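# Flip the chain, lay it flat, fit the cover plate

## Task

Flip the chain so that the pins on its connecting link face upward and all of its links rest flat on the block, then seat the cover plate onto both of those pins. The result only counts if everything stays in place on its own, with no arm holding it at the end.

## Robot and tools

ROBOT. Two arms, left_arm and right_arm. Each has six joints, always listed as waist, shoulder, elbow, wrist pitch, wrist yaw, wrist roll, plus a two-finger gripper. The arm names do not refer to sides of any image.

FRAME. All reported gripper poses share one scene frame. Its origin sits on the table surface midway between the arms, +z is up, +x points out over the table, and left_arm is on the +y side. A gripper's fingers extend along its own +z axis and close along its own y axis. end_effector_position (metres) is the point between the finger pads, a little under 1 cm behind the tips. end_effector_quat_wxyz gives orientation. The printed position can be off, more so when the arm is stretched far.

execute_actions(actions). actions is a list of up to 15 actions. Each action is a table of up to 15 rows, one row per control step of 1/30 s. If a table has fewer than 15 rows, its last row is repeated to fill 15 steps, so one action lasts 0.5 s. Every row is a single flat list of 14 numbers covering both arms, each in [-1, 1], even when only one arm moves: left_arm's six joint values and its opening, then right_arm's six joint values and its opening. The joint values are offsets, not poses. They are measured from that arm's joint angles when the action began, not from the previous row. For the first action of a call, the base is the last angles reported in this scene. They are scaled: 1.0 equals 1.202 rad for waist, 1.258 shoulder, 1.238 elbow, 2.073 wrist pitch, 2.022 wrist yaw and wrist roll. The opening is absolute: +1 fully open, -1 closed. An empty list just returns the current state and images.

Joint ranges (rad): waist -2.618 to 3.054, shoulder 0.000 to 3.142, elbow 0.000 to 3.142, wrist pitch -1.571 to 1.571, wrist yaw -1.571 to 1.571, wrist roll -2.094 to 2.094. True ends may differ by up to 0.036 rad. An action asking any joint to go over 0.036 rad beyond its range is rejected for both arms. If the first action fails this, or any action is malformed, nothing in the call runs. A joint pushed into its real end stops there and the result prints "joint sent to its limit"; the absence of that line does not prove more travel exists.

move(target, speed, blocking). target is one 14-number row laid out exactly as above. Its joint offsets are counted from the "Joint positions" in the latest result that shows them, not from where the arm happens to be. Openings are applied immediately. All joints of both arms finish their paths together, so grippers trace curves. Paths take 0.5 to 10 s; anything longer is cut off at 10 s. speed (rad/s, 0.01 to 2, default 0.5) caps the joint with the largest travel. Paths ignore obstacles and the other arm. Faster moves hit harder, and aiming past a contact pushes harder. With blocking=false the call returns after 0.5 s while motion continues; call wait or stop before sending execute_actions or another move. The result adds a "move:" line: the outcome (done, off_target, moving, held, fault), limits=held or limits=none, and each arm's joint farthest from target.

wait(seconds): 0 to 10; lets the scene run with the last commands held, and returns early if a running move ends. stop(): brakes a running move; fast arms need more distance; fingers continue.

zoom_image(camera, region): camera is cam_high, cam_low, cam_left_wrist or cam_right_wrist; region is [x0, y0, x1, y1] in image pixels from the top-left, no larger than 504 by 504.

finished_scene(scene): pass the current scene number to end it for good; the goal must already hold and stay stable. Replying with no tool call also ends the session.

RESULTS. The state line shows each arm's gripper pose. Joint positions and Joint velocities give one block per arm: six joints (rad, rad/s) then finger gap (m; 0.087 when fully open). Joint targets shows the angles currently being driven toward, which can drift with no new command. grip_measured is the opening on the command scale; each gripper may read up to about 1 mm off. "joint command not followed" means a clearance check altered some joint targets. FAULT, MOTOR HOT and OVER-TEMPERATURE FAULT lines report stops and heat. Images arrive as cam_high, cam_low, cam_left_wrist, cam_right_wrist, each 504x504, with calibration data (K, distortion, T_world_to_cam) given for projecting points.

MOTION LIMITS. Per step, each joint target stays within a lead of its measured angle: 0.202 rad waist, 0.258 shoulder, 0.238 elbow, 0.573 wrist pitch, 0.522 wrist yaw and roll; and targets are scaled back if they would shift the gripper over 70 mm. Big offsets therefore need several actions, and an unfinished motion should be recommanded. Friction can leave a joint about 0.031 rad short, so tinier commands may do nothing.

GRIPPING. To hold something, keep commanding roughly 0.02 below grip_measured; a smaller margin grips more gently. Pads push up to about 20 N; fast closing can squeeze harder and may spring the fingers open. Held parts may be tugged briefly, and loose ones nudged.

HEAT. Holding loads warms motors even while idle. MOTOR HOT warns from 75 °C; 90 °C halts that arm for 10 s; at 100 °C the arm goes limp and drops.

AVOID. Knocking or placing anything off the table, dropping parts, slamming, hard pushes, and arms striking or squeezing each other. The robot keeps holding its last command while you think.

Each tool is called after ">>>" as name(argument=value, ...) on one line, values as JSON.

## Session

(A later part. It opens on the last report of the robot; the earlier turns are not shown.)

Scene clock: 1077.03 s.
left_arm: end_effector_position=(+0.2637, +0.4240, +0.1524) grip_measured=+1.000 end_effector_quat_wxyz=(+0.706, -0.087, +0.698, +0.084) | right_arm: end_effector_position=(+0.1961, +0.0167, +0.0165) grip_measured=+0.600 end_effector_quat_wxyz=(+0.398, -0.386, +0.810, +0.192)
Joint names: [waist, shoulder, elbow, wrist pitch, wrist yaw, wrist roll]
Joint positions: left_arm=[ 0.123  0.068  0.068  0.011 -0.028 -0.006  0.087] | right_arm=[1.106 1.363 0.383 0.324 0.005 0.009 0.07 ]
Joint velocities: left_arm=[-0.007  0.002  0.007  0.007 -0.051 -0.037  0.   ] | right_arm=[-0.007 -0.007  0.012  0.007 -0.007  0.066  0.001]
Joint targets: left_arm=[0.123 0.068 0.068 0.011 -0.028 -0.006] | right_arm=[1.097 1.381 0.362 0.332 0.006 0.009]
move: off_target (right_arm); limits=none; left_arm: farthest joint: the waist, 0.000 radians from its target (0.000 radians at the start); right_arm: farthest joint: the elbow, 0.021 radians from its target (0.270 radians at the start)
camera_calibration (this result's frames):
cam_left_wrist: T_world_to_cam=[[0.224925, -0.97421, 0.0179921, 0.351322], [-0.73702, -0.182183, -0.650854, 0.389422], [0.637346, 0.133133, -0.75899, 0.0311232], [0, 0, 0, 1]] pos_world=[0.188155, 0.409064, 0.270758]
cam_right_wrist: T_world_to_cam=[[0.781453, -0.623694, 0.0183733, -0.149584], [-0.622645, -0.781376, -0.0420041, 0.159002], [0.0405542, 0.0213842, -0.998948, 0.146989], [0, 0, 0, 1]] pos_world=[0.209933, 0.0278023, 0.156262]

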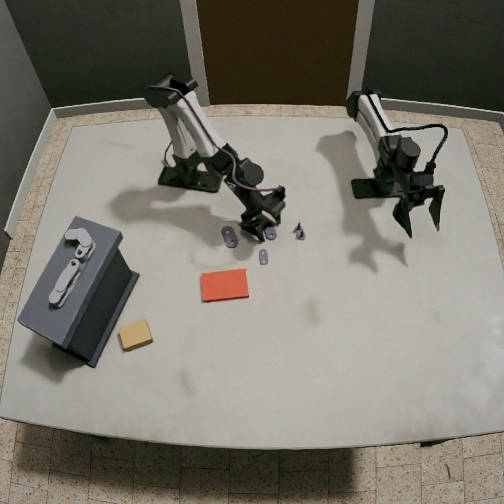

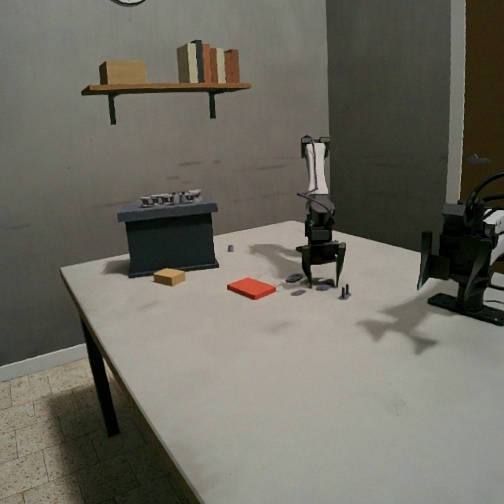

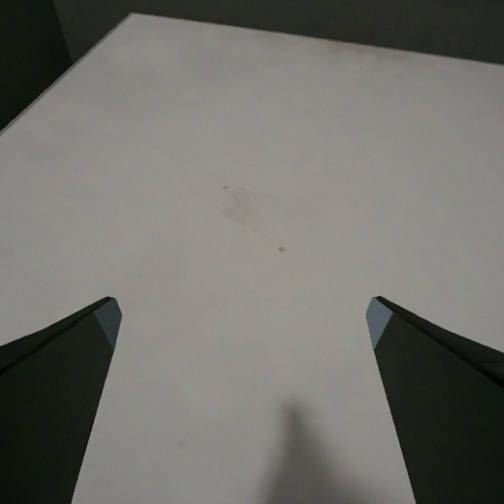

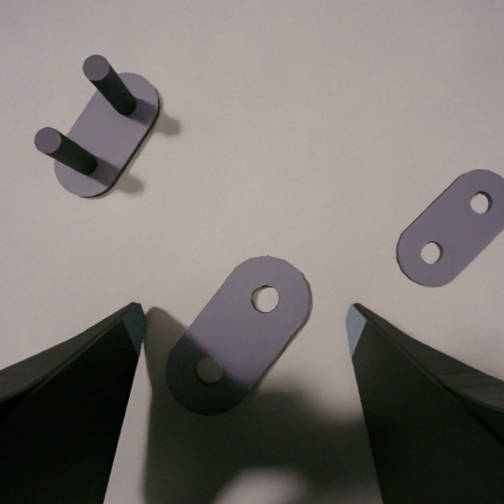

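>>> move(target=[0,0,0,0,0,0,1,0,0,-0.04,0,0,0,0.4], speed=0.1)

>>> execute_actions(actions=[[[0,0,0,0,0,0,1,0,0,0,0,0,0,0.1]],[[0,0,0,0,0,0,1,0,0,0,0,0,0,-0.1]],[[0,0,0,0,0,0,1,0,0,0,0,0,0,-0.25]],[[0,0,0,0,0,0,1,0,0,0,0,0,0,-0.4]]])

Scene clock: 1081.57 s.
left_arm: end_effector_position=(+0.2637, +0.4240, +0.1524) grip_measured=+1.000 end_effector_quat_wxyz=(+0.706, -0.087, +0.698, +0.084) | right_arm: end_effector_position=(+0.1955, +0.0159, +0.0152) grip_measured=+0.400 end_effector_quat_wxyz=(+0.402, -0.385, +0.808, +0.194)
Joint names: [waist, shoulder, elbow, wrist pitch, wrist yaw, wrist roll]
Joint positions: left_arm=[ 0.123  0.068  0.068  0.011 -0.028 -0.006  0.087] | right_arm=[1.106 1.363 0.364 0.354 0.005 0.009 0.061]
Joint velocities: left_arm=[-0.002  0.002 -0.027 -0.022  0.022 -0.022  0.   ] | right_arm=[-0.022  0.002 -0.002 -0.022 -0.007  0.051 -0.001]
Joint targets: left_arm=[0.123 0.068 0.068 0.011 -0.028 -0.006] | right_arm=[1.106 1.363 0.333 0.324 0.005 0.009]
move: off_target (right_arm); limits=none; left_arm: farthest joint: the waist, 0.000 radians from its target (0.000 radians at the start); right_arm: farthest joint: the elbow, 0.031 radians from its target (0.049 radians at the start)
camera_calibration (this result's frames):
cam_left_wrist: T_world_to_cam=[[0.224925, -0.97421, 0.0179921, 0.351322], [-0.73702, -0.182183, -0.650854, 0.389422], [0.637346, 0.133133, -0.75899, 0.0311232], [0, 0, 0, 1]] pos_world=[0.188155, 0.409064, 0.270758]
cam_right_wrist: T_world_to_cam=[[0.781318, -0.623864, 0.018322, -0.149534], [-0.622294, -0.780932, -0.0538161, 0.158082], [0.0478822, 0.0306459, -0.998383, 0.144111], [0, 0, 0, 1]] pos_world=[0.208307, 0.0257465, 0.155125]

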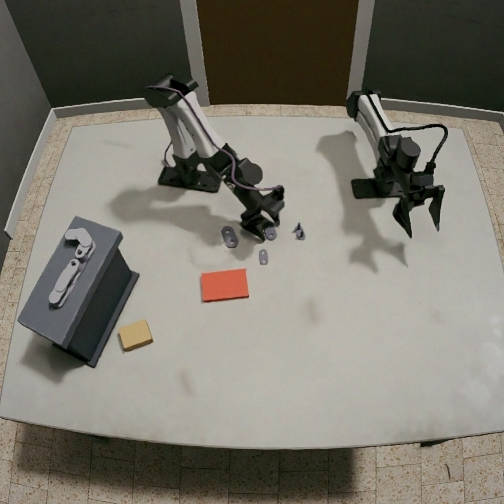

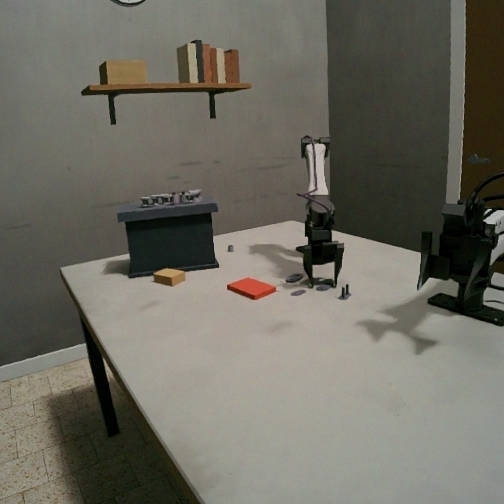

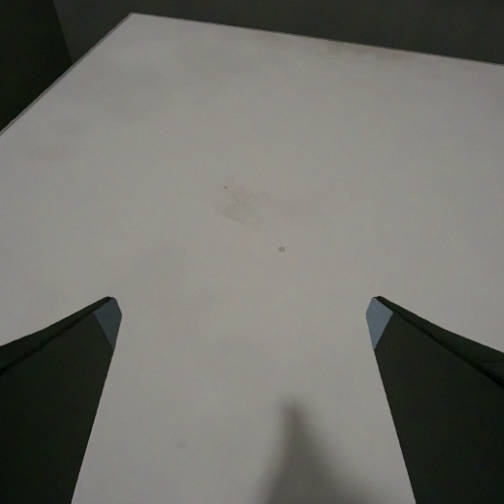

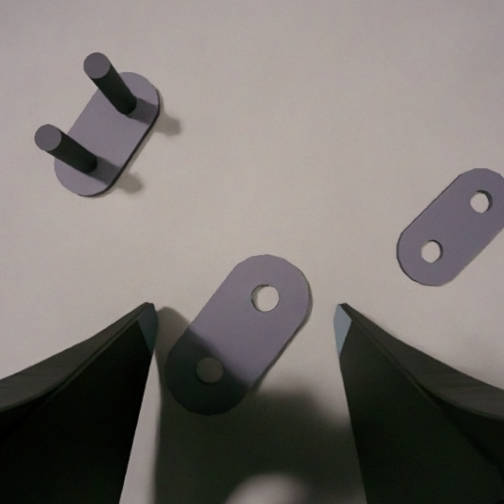

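Scene clock: 1083.57 s.
left_arm: end_effector_position=(+0.2637, +0.4240, +0.1524) grip_measured=+1.000 end_effector_quat_wxyz=(+0.706, -0.087, +0.698, +0.084) | right_arm: end_effector_position=(+0.1965, +0.0166, +0.0162) grip_measured=-0.387 end_effector_quat_wxyz=(+0.405, -0.384, +0.806, +0.195)
Joint names: [waist, shoulder, elbow, wrist pitch, wrist yaw, wrist roll]
Joint positions: left_arm=[ 0.123  0.068  0.068  0.011 -0.028 -0.006  0.087] | right_arm=[1.106 1.363 0.364 0.36  0.007 0.008 0.027]
Joint velocities: left_arm=[ 0.022 -0.007 -0.017  0.007  0.037  0.022  0.   ] | right_arm=[-0.007  0.002  0.002 -0.066 -0.051 -0.007 -0.001]
Joint targets: left_arm=[0.123 0.068 0.068 0.011 -0.028 -0.006] | right_arm=[1.106 1.363 0.364 0.359 0.007 0.008]
camera_calibration (this result's frames):
cam_left_wrist: T_world_to_cam=[[0.224925, -0.97421, 0.0179921, 0.351322], [-0.73702, -0.182183, -0.650854, 0.389422], [0.637346, 0.133133, -0.75899, 0.0311232], [0, 0, 0, 1]] pos_world=[0.188155, 0.409064, 0.270758]
cam_right_wrist: T_world_to_cam=[[0.78055, -0.624772, 0.0200433, -0.149777], [-0.622837, -0.780054, -0.0599119, 0.159444], [0.0530661, 0.0342805, -0.998002, 0.144027], [0, 0, 0, 1]] pos_world=[0.208573, 0.0258613, 0.156294]

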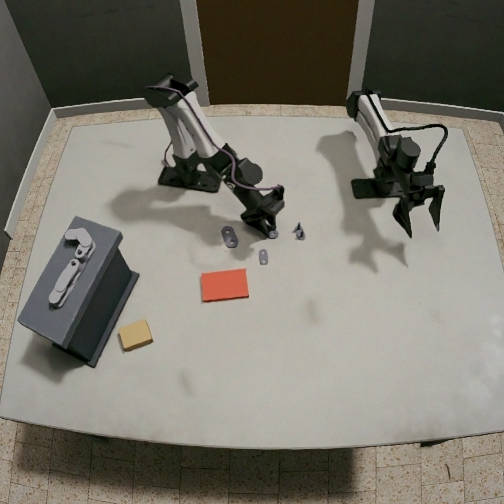

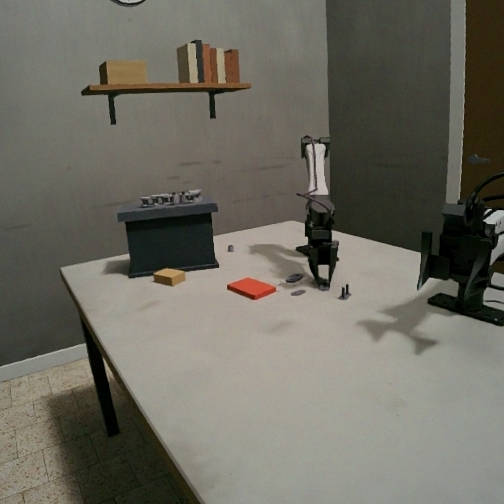

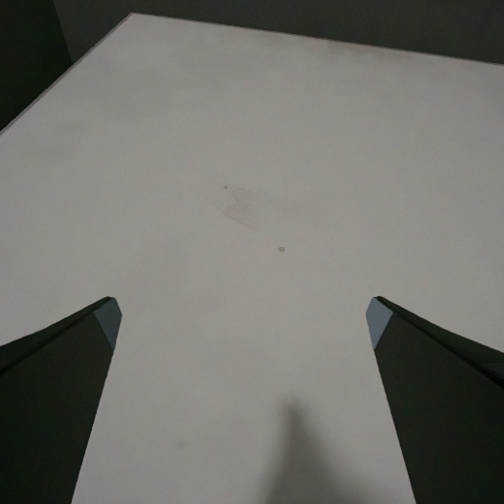

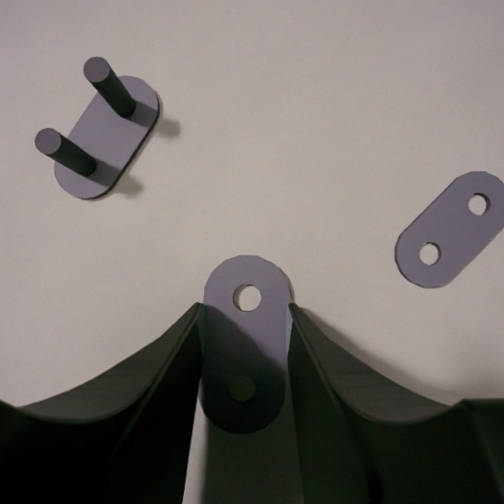

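>>> execute_actions(actions=[[[0,0,0,0,0,0,1,0,0,0,0,0,0,-0.2]],[[0,0,0,0,0,0,1,0,-0.02,0,0,0,0,-0.2],[0,0,0,0,0,0,1,0,-0.03,-0.01,0,0,0,-0.2],[0,0,0,0,0,0,1,0,-0.04,-0.02,0,0,0,-0.2],[0,0,0,0,0,0,1,0,-0.04,-0.03,0,0,0,-0.2],[0,0,0,0,0,0,1,0,-0.04,-0.038,-0.005,0,0,-0.2]]])

Scene clock: 1089.37 s.
left_arm: end_effector_position=(+0.2637, +0.4240, +0.1524) grip_measured=+1.000 end_effector_quat_wxyz=(+0.706, -0.087, +0.698, +0.084) | right_arm: end_effector_position=(+0.1922, +0.0112, +0.0166) grip_measured=-0.200 end_effector_quat_wxyz=(+0.408, -0.384, +0.805, +0.196)
Joint names: [waist, shoulder, elbow, wrist pitch, wrist yaw, wrist roll]
Joint positions: left_arm=[ 0.123  0.068  0.068  0.011 -0.028 -0.006  0.087] | right_arm=[1.106 1.327 0.336 0.359 0.007 0.008 0.035]
Joint velocities: left_arm=[-0.012 -0.007  0.002 -0.007 -0.037  0.007  0.   ] | right_arm=[-0.007  0.017 -0.002  0.007 -0.007  0.007 -0.001]
Joint targets: left_arm=[0.123 0.068 0.068 0.011 -0.028 -0.006] | right_arm=[1.106 1.313 0.318 0.350 0.007 0.008]
camera_calibration (this result's frames):
cam_left_wrist: T_world_to_cam=[[0.224925, -0.97421, 0.0179921, 0.351322], [-0.73702, -0.182183, -0.650854, 0.389422], [0.637346, 0.133133, -0.75899, 0.0311232], [0, 0, 0, 1]] pos_world=[0.188155, 0.409064, 0.270758]
cam_right_wrist: T_world_to_cam=[[0.780474, -0.624868, 0.0200085, -0.149806], [-0.622599, -0.779753, -0.0660033, 0.152631], [0.0568451, 0.0390566, -0.997619, 0.143986], [0, 0, 0, 1]] pos_world=[0.203763, 0.0197818, 0.156715]

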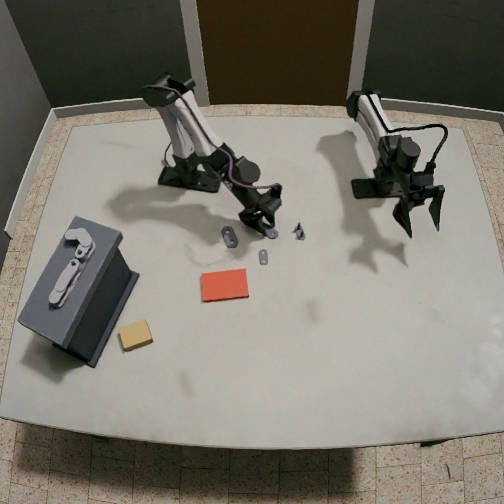

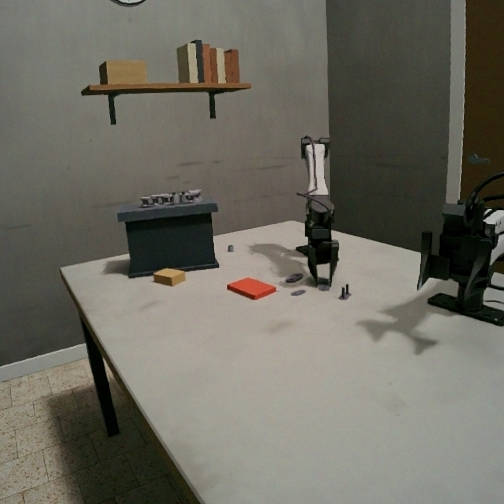

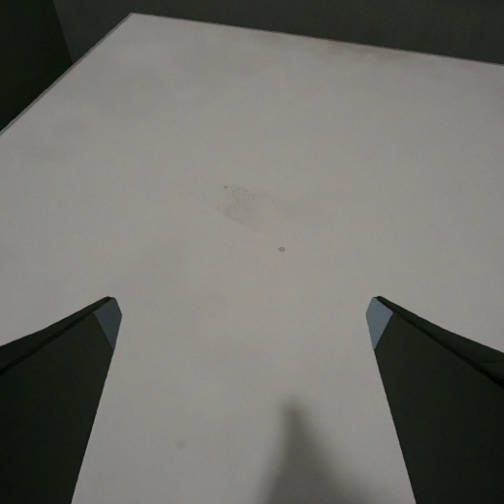

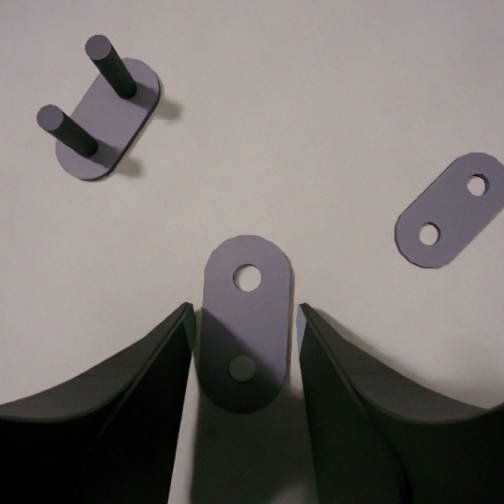

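Press tips down lightly and close.

>>> execute_actions(actions=[[[0,0,0,0,0,0,1,0,0,0,-0.015,0,0,-0.3]],[[0,0,0,0,0,0,1,0,0,0,-0.012,0,0,-0.36]],[[0,0,0,0,0,0,1,0,0,0,-0.012,0,0,-0.42]]])

Scene clock: 1093.37 s.
left_arm: end_effector_position=(+0.2637, +0.4240, +0.1524) grip_measured=+1.000 end_effector_quat_wxyz=(+0.706, -0.087, +0.698, +0.084) | right_arm: end_effector_position=(+0.1917, +0.0105, +0.0158) grip_measured=-0.378 end_effector_quat_wxyz=(+0.406, -0.384, +0.806, +0.195)
Joint names: [waist, shoulder, elbow, wrist pitch, wrist yaw, wrist roll]
Joint positions: left_arm=[ 0.123  0.068  0.068  0.011 -0.028 -0.006  0.087] | right_arm=[1.106 1.327 0.336 0.354 0.007 0.008 0.027]
Joint velocities: left_arm=[-0.012  0.007  0.002 -0.007 -0.066 -0.022  0.   ] | right_arm=[-0.002  0.007  0.002 -0.022  0.007 -0.051  0.   ]
Joint targets: left_arm=[0.123 0.068 0.068 0.011 -0.028 -0.006] | right_arm=[1.106 1.327 0.336 0.329 0.007 0.008]
camera_calibration (this result's frames):
cam_left_wrist: T_world_to_cam=[[0.224925, -0.97421, 0.0179921, 0.351322], [-0.73702, -0.182183, -0.650854, 0.389422], [0.637346, 0.133133, -0.75899, 0.0311232], [0, 0, 0, 1]] pos_world=[0.188155, 0.409064, 0.270758]
cam_right_wrist: T_world_to_cam=[[0.780531, -0.624796, 0.0200347, -0.149807], [-0.62278, -0.779982, -0.061435, 0.151714], [0.054011, 0.0354747, -0.99791, 0.143822], [0, 0, 0, 1]] pos_world=[0.203645, 0.0196335, 0.155843]

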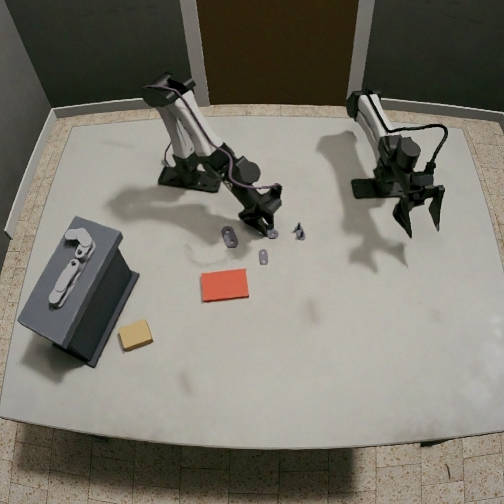

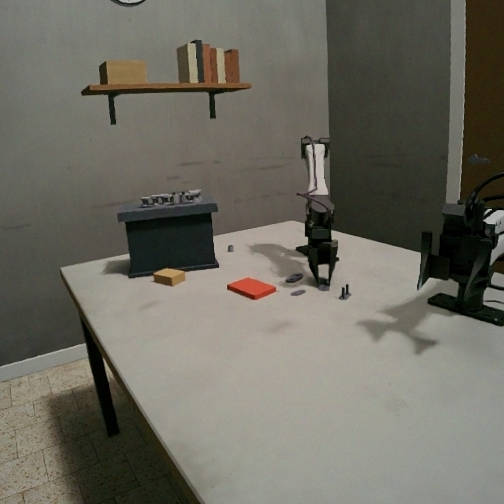

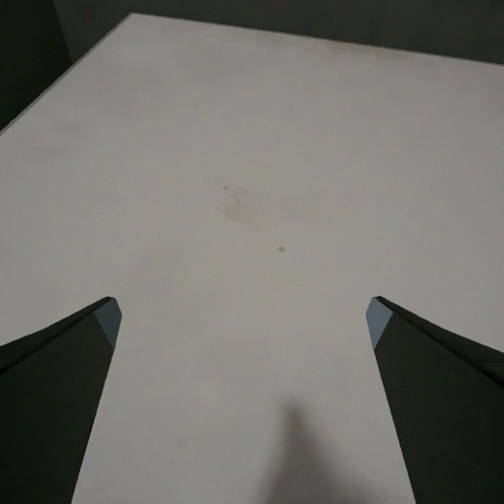

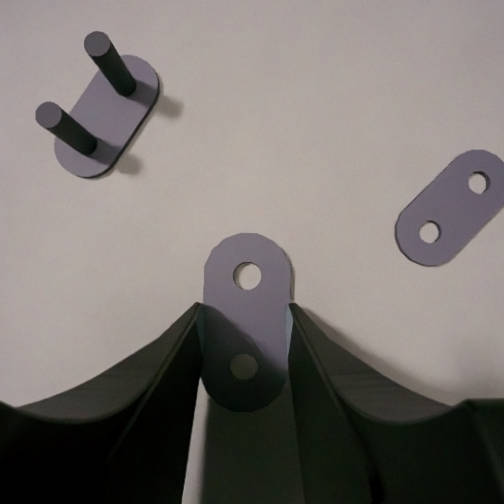

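>>> move(target=[0,0,0,0,0,0,1,0,-0.17,0.253,-0.243,0,0,-0.42], speed=0.4)

>>> move(target=[0,0,0,0,0,0,1,-0.55,0.19,0.85,-0.39,0,0,-0.42], speed=0.5)

Scene clock: 1099.67 s.
left_arm: end_effector_position=(+0.2637, +0.4240, +0.1524) grip_measured=+1.000 end_effector_quat_wxyz=(+0.706, -0.087, +0.698, +0.084) | right_arm: end_effector_position=(+0.1975, +0.0179, +0.1053) grip_measured=-0.378 end_effector_quat_wxyz=(+0.404, -0.385, +0.807, +0.194)
Joint names: [waist, shoulder, elbow, wrist pitch, wrist yaw, wrist roll]
Joint positions: left_arm=[ 0.123  0.068  0.068  0.011 -0.028 -0.006  0.087] | right_arm=[ 1.106  1.128  0.631 -0.144  0.007  0.008  0.027]
Joint velocities: left_arm=[ 0.007  0.007 -0.002  0.066 -0.022 -0.081  0.   ] | right_arm=[-0.017 -0.012 -0.027  0.007  0.007 -0.007  0.   ]
Joint targets: left_arm=[0.123 0.068 0.068 0.011 -0.028 -0.006] | right_arm=[1.106 1.113 0.649 -0.150 0.007 0.008]
move: done; limits=none; left_arm: farthest joint: the waist, 0.000 radians from its target (0.000 radians at the start); right_arm: farthest joint: the elbow, 0.018 radians from its target (0.313 radians at the start)
camera_calibration (this result's frames):
cam_left_wrist: T_world_to_cam=[[0.224925, -0.97421, 0.0179921, 0.351322], [-0.73702, -0.182183, -0.650854, 0.389422], [0.637346, 0.133133, -0.75899, 0.0311232], [0, 0, 0, 1]] pos_world=[0.188155, 0.409064, 0.270758]
cam_right_wrist: T_world_to_cam=[[0.780588, -0.624724, 0.0200604, -0.151562], [-0.622948, -0.780194, -0.0568653, 0.166205], [0.0511761, 0.0318918, -0.99818, 0.233234], [0, 0, 0, 1]] pos_world=[0.209909, 0.0275492, 0.245302]

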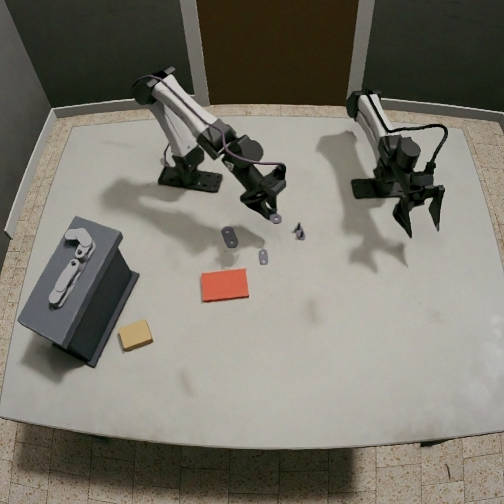

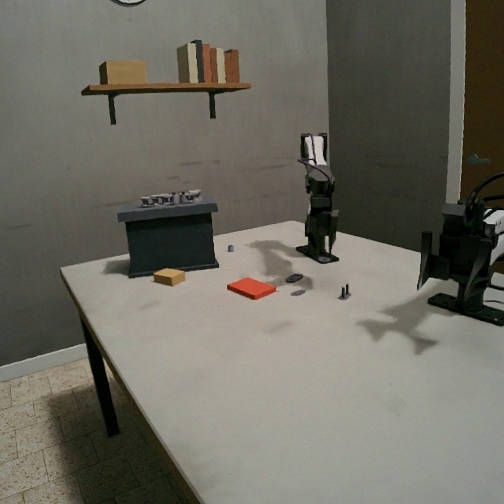

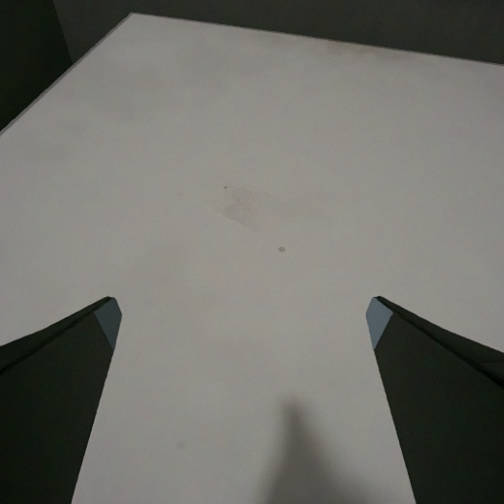

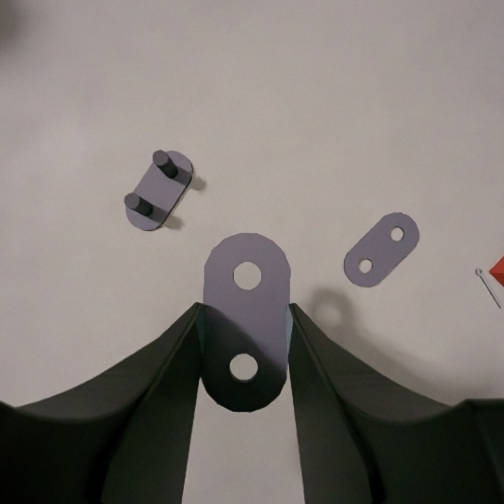

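Scene clock: 1102.53 s.
left_arm: end_effector_position=(+0.2637, +0.4240, +0.1524) grip_measured=+1.000 end_effector_quat_wxyz=(+0.706, -0.087, +0.698, +0.084) | right_arm: end_effector_position=(+0.3370, -0.1516, +0.3236) grip_measured=-0.378 end_effector_quat_wxyz=(+0.450, -0.105, +0.885, +0.054)
Joint names: [waist, shoulder, elbow, wrist pitch, wrist yaw, wrist roll]
Joint positions: left_arm=[ 0.123  0.068  0.068  0.011 -0.028 -0.006  0.087] | right_arm=[ 0.452  1.348  1.665 -0.947  0.007  0.008  0.027]
Joint velocities: left_arm=[-0.022  0.012  0.027 -0.095 -0.007  0.11   0.   ] | right_arm=[-0.007 -0.027 -0.022  0.051 -0.022  0.022  0.001]
Joint targets: left_arm=[0.123 0.068 0.068 0.011 -0.028 -0.006] | right_arm=[0.445 1.368 1.683 -0.952 0.007 0.008]
move: done; limits=none; left_arm: farthest joint: the waist, 0.000 radians from its target (0.000 radians at the start); right_arm: farthest joint: the shoulder, 0.019 radians from its target (0.239 radians at the start)
camera_calibration (this result's frames):
cam_left_wrist: T_world_to_cam=[[0.224925, -0.97421, 0.0179921, 0.351322], [-0.73702, -0.182183, -0.650854, 0.389422], [0.637346, 0.133133, -0.75899, 0.0311232], [0, 0, 0, 1]] pos_world=[0.188155, 0.409064, 0.270758]
cam_right_wrist: T_world_to_cam=[[0.239019, -0.970809, 0.0199975, -0.240684], [-0.968436, -0.239834, -0.0679064, 0.335192], [0.0707202, -0.00313537, -0.997491, 0.437252], [0, 0, 0, 1]] pos_world=[0.351217, -0.151897, 0.46373]

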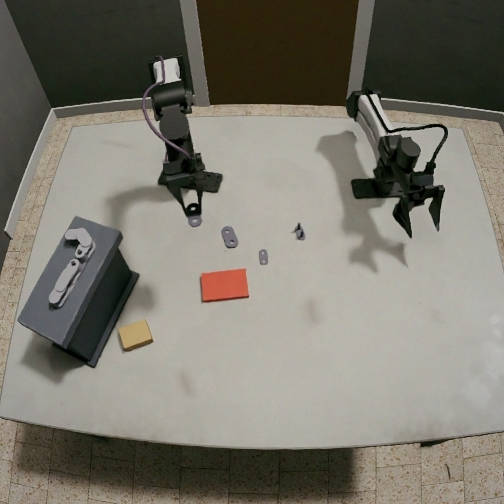

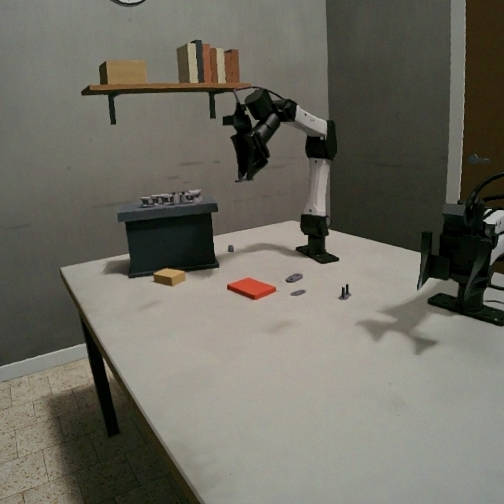

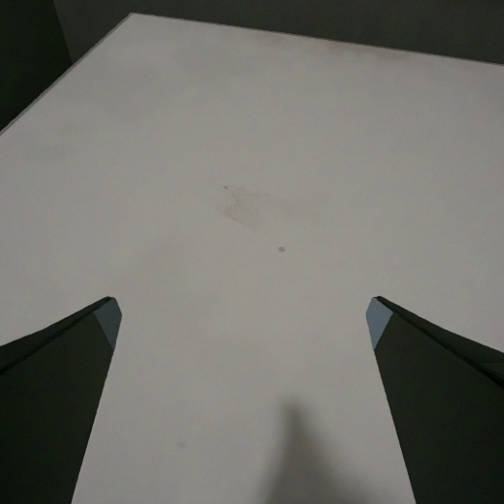

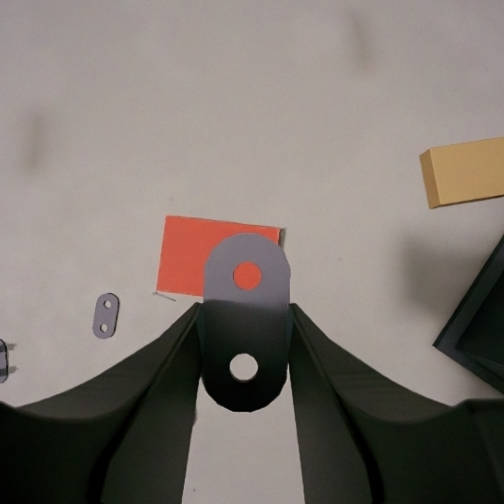

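>>> move(target=[0,0,0,0,0,0,1,-0.594,0.335,0.284,0.034,0,0,-0.42], speed=0.5)

Scene clock: 1108.90 s.
left_arm: end_effector_position=(+0.2637, +0.4240, +0.1524) grip_measured=+1.000 end_effector_quat_wxyz=(+0.706, -0.087, +0.698, +0.084) | right_arm: end_effector_position=(+0.4104, -0.4478, +0.3015) grip_measured=-0.378 end_effector_quat_wxyz=(+0.428, +0.213, +0.872, -0.103)
Joint names: [waist, shoulder, elbow, wrist pitch, wrist yaw, wrist roll]
Joint positions: left_arm=[ 0.123  0.068  0.068  0.011 -0.028 -0.006  0.087] | right_arm=[-0.263  1.76   1.991 -0.89   0.007  0.008  0.027]
Joint velocities: left_arm=[-0.002 -0.007  0.002  0.037  0.037 -0.066  0.   ] | right_arm=[ 0.007 -0.002 -0.002 -0.007 -0.007 -0.022 -0.001]
Joint targets: left_arm=[0.123 0.068 0.068 0.011 -0.028 -0.006] | right_arm=[-0.262 1.770 2.016 -0.876 0.007 0.008]
move: off_target (right_arm); limits=none; left_arm: farthest joint: the waist, 0.000 radians from its target (0.000 radians at the start); right_arm: farthest joint: the elbow, 0.026 radians from its target (0.352 radians at the start)
camera_calibration (this result's frames):
cam_left_wrist: T_world_to_cam=[[0.224925, -0.97421, 0.0179921, 0.351322], [-0.73702, -0.182183, -0.650854, 0.389422], [0.637346, 0.133133, -0.75899, 0.0311232], [0, 0, 0, 1]] pos_world=[0.188155, 0.409064, 0.270758]
cam_right_wrist: T_world_to_cam=[[-0.454503, -0.890527, 0.0196899, -0.224648], [-0.890373, 0.453563, -0.038955, 0.603407], [0.0257599, -0.0352366, -0.999047, 0.413705], [0, 0, 0, 1]] pos_world=[0.424497, -0.45916, 0.441239]

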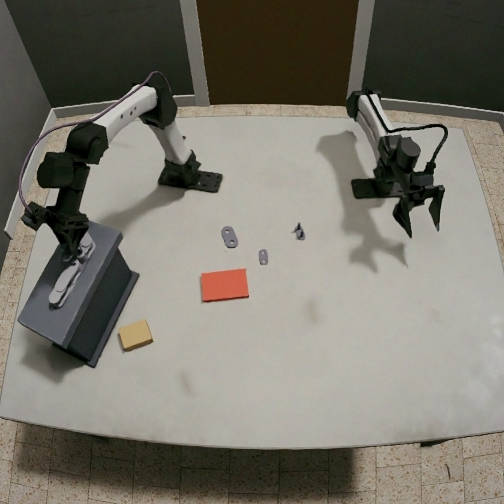

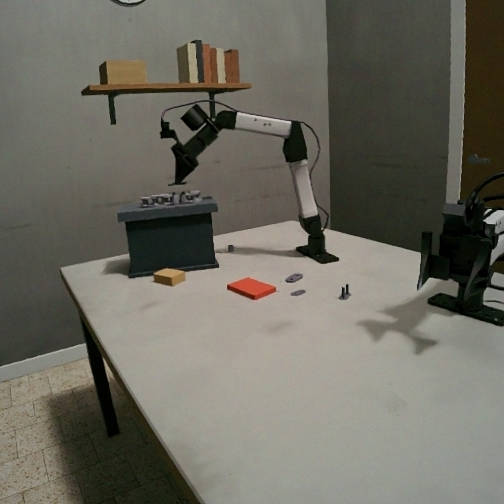

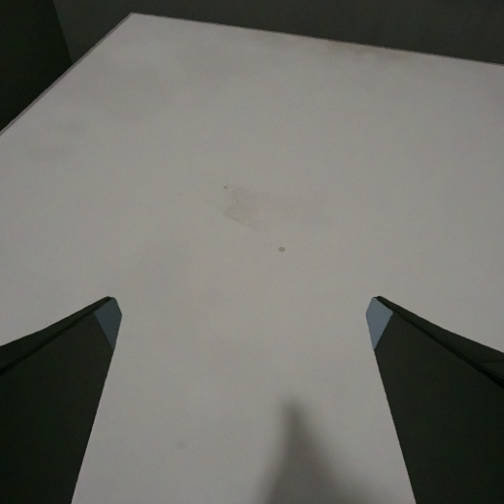

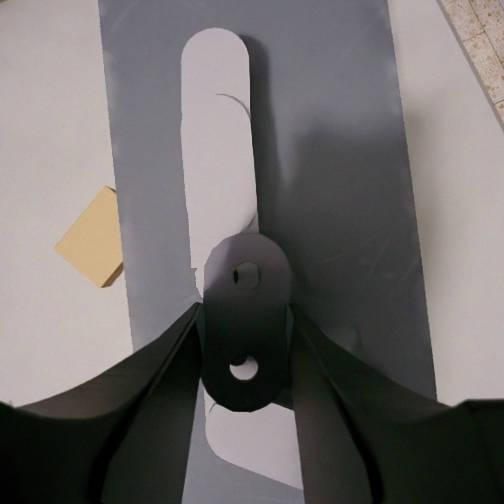

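>>> move(target=[0,0,0,0,0,0,1,-0.034,0,0.015,0.014,-0.08,-0.06,-0.42], speed=0.15)

>>> zoom_image(camera="cam_right_wrist", region=[150, 220, 350, 420])

>>> zoom_image(camera="cam_low", region=[130, 160, 220, 220])

Scene clock: 1114.43 s.
left_arm: end_effector_position=(+0.2637, +0.4240, +0.1524) grip_measured=+1.000 end_effector_quat_wxyz=(+0.706, -0.087, +0.698, +0.084) | right_arm: end_effector_position=(+0.4153, -0.4430, +0.3049) grip_measured=-0.378 end_effector_quat_wxyz=(+0.444, +0.142, +0.882, -0.072)
Joint names: [waist, shoulder, elbow, wrist pitch, wrist yaw, wrist roll]
Joint positions: left_arm=[ 0.123  0.068  0.068  0.011 -0.028 -0.006  0.087] | right_arm=[-0.295  1.76   1.991 -0.876 -0.145 -0.108  0.027]
Joint velocities: left_arm=[-0.007  0.002  0.002  0.022  0.022 -0.037  0.   ] | right_arm=[-0.007 -0.007  0.012  0.022  0.022  0.007 -0.001]
Joint targets: left_arm=[0.123 0.068 0.068 0.011 -0.028 -0.006] | right_arm=[-0.303 1.760 2.010 -0.861 -0.155 -0.113]
move: done; limits=none; left_arm: farthest joint: the waist, 0.000 radians from its target (0.000 radians at the start); right_arm: farthest joint: the elbow, 0.019 radians from its target (0.019 radians at the start)
camera_calibration (this result's frames):
cam_left_wrist: T_world_to_cam=[[0.224925, -0.97421, 0.0179921, 0.351322], [-0.73702, -0.182183, -0.650854, 0.389422], [0.637346, 0.133133, -0.75899, 0.0311232], [0, 0, 0, 1]] pos_world=[0.188155, 0.409064, 0.270758]
cam_right_wrist: T_world_to_cam=[[-0.309121, -0.950758, 0.0224386, -0.306148], [-0.949657, 0.307327, -0.0608319, 0.572248], [0.0509404, -0.0401134, -0.997896, 0.40412], [0, 0, 0, 1]] pos_world=[0.428217, -0.450729, 0.44495]

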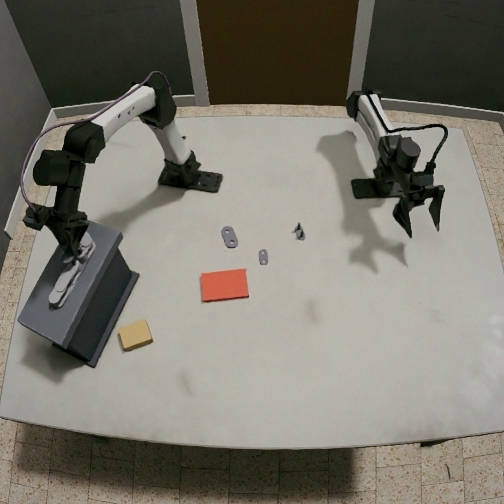

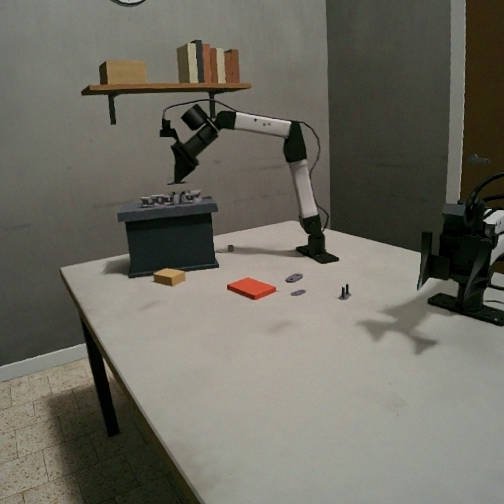

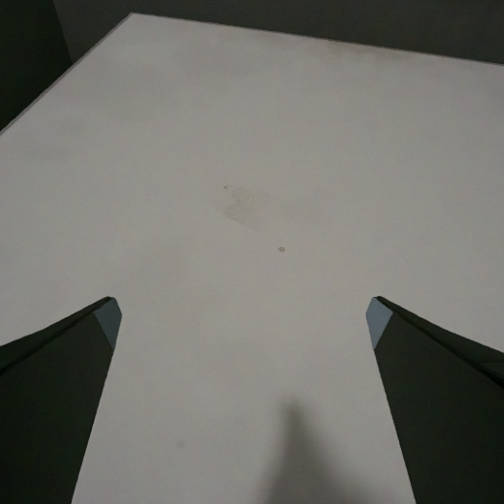

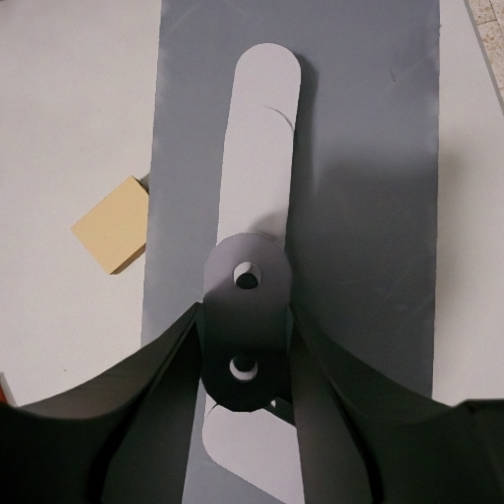

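Region (150, 220, 350, 420) of cam_right_wrist's 504x504 image, scaled by 2.520, with more detail than that image has.

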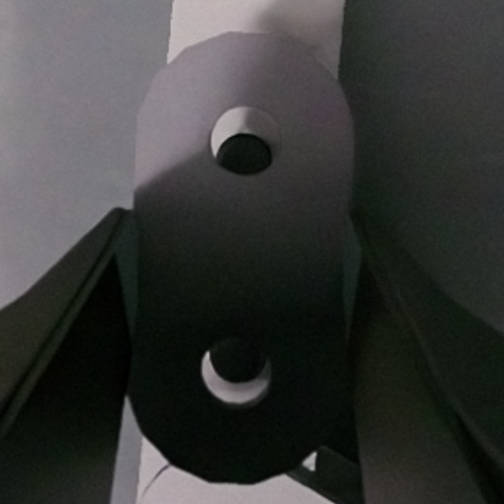

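Region (130, 160, 220, 220) of cam_low's 504x504 image, scaled by 5.600, with more detail than that image has.

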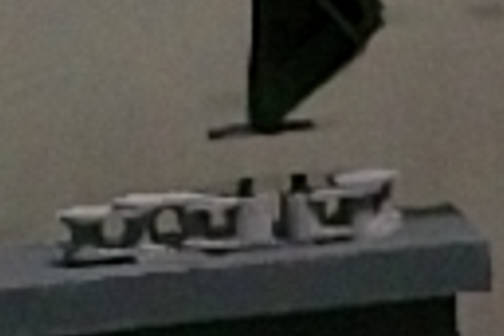

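>>> move(target=[0,0,0,0,0,0,1,0,-0.05,-0.112,0.043,0,0,-0.42], speed=0.1)

>>> zoom_image(camera="cam_right_wrist", region=[150, 220, 350, 420])

>>> zoom_image(camera="cam_low", region=[130, 160, 220, 220])

Scene clock: 1122.37 s.
left_arm: end_effector_position=(+0.2637, +0.4240, +0.1524) grip_measured=+1.000 end_effector_quat_wxyz=(+0.706, -0.087, +0.698, +0.084) | right_arm: end_effector_position=(+0.4121, -0.4413, +0.2885) grip_measured=-0.378 end_effector_quat_wxyz=(+0.443, +0.142, +0.882, -0.071)
Joint names: [waist, shoulder, elbow, wrist pitch, wrist yaw, wrist roll]
Joint positions: left_arm=[ 0.123  0.068  0.068  0.011 -0.028 -0.006  0.087] | right_arm=[-0.295  1.717  1.87  -0.802 -0.145 -0.109  0.027]
Joint velocities: left_arm=[ 0.012  0.002  0.002  0.022 -0.037 -0.037  0.   ] | right_arm=[-0.007  0.002 -0.007 -0.037 -0.037  0.007 -0.   ]
Joint targets: left_arm=[0.123 0.068 0.068 0.011 -0.028 -0.006] | right_arm=[-0.295 1.697 1.852 -0.787 -0.144 -0.108]
move: done; limits=none; left_arm: farthest joint: the waist, 0.000 radians from its target (0.000 radians at the start); right_arm: farthest joint: the shoulder, 0.020 radians from its target (0.063 radians at the start)
camera_calibration (this result's frames):
cam_left_wrist: T_world_to_cam=[[0.224925, -0.97421, 0.0179921, 0.351322], [-0.73702, -0.182183, -0.650854, 0.389422], [0.637346, 0.133133, -0.75899, 0.0311232], [0, 0, 0, 1]] pos_world=[0.188155, 0.409064, 0.270758]
cam_right_wrist: T_world_to_cam=[[-0.308556, -0.950953, 0.0219557, -0.305247], [-0.949979, 0.306904, -0.0578793, 0.566827], [0.0483022, -0.0387164, -0.998082, 0.389786], [0, 0, 0, 1]] pos_world=[0.425461, -0.449146, 0.428548]

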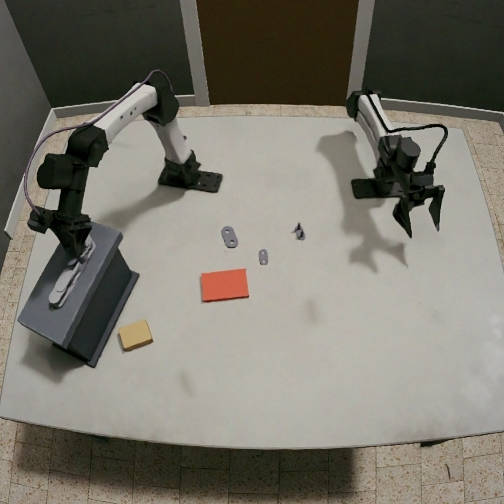

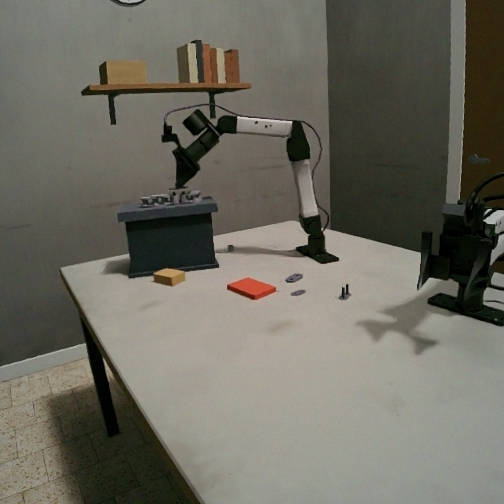

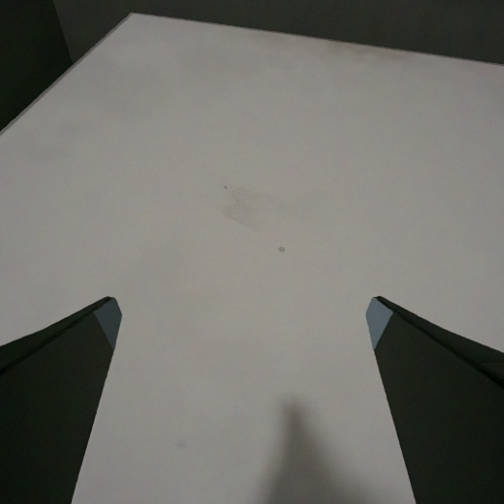

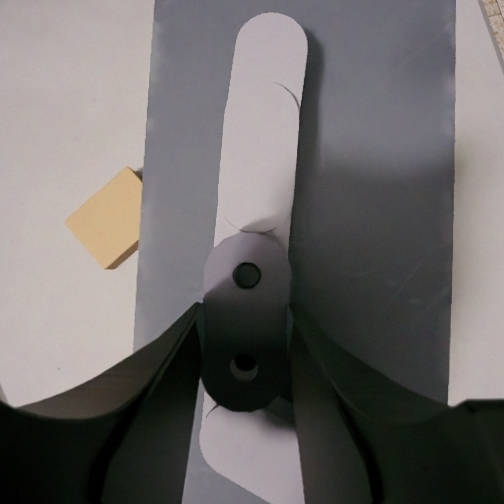

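Region (150, 220, 350, 420) of cam_right_wrist's 504x504 image, scaled by 2.520, with more detail than that image has.

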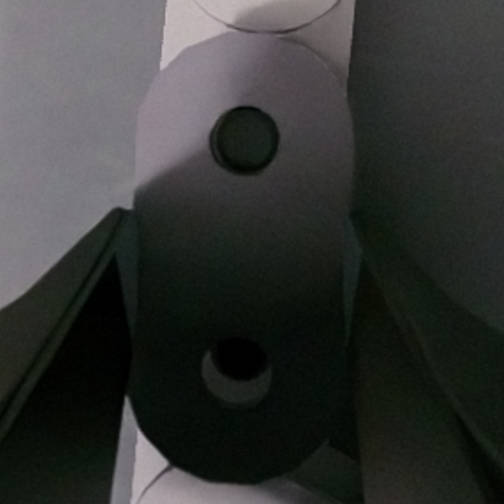

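Region (130, 160, 220, 220) of cam_low's 504x504 image, scaled by 5.600, with more detail than that image has.

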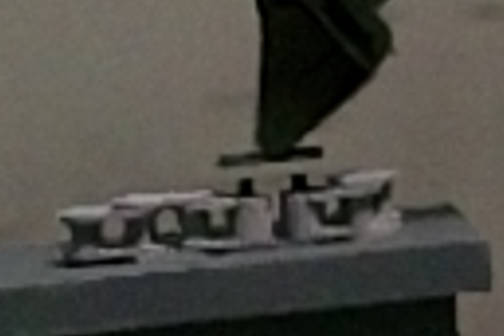

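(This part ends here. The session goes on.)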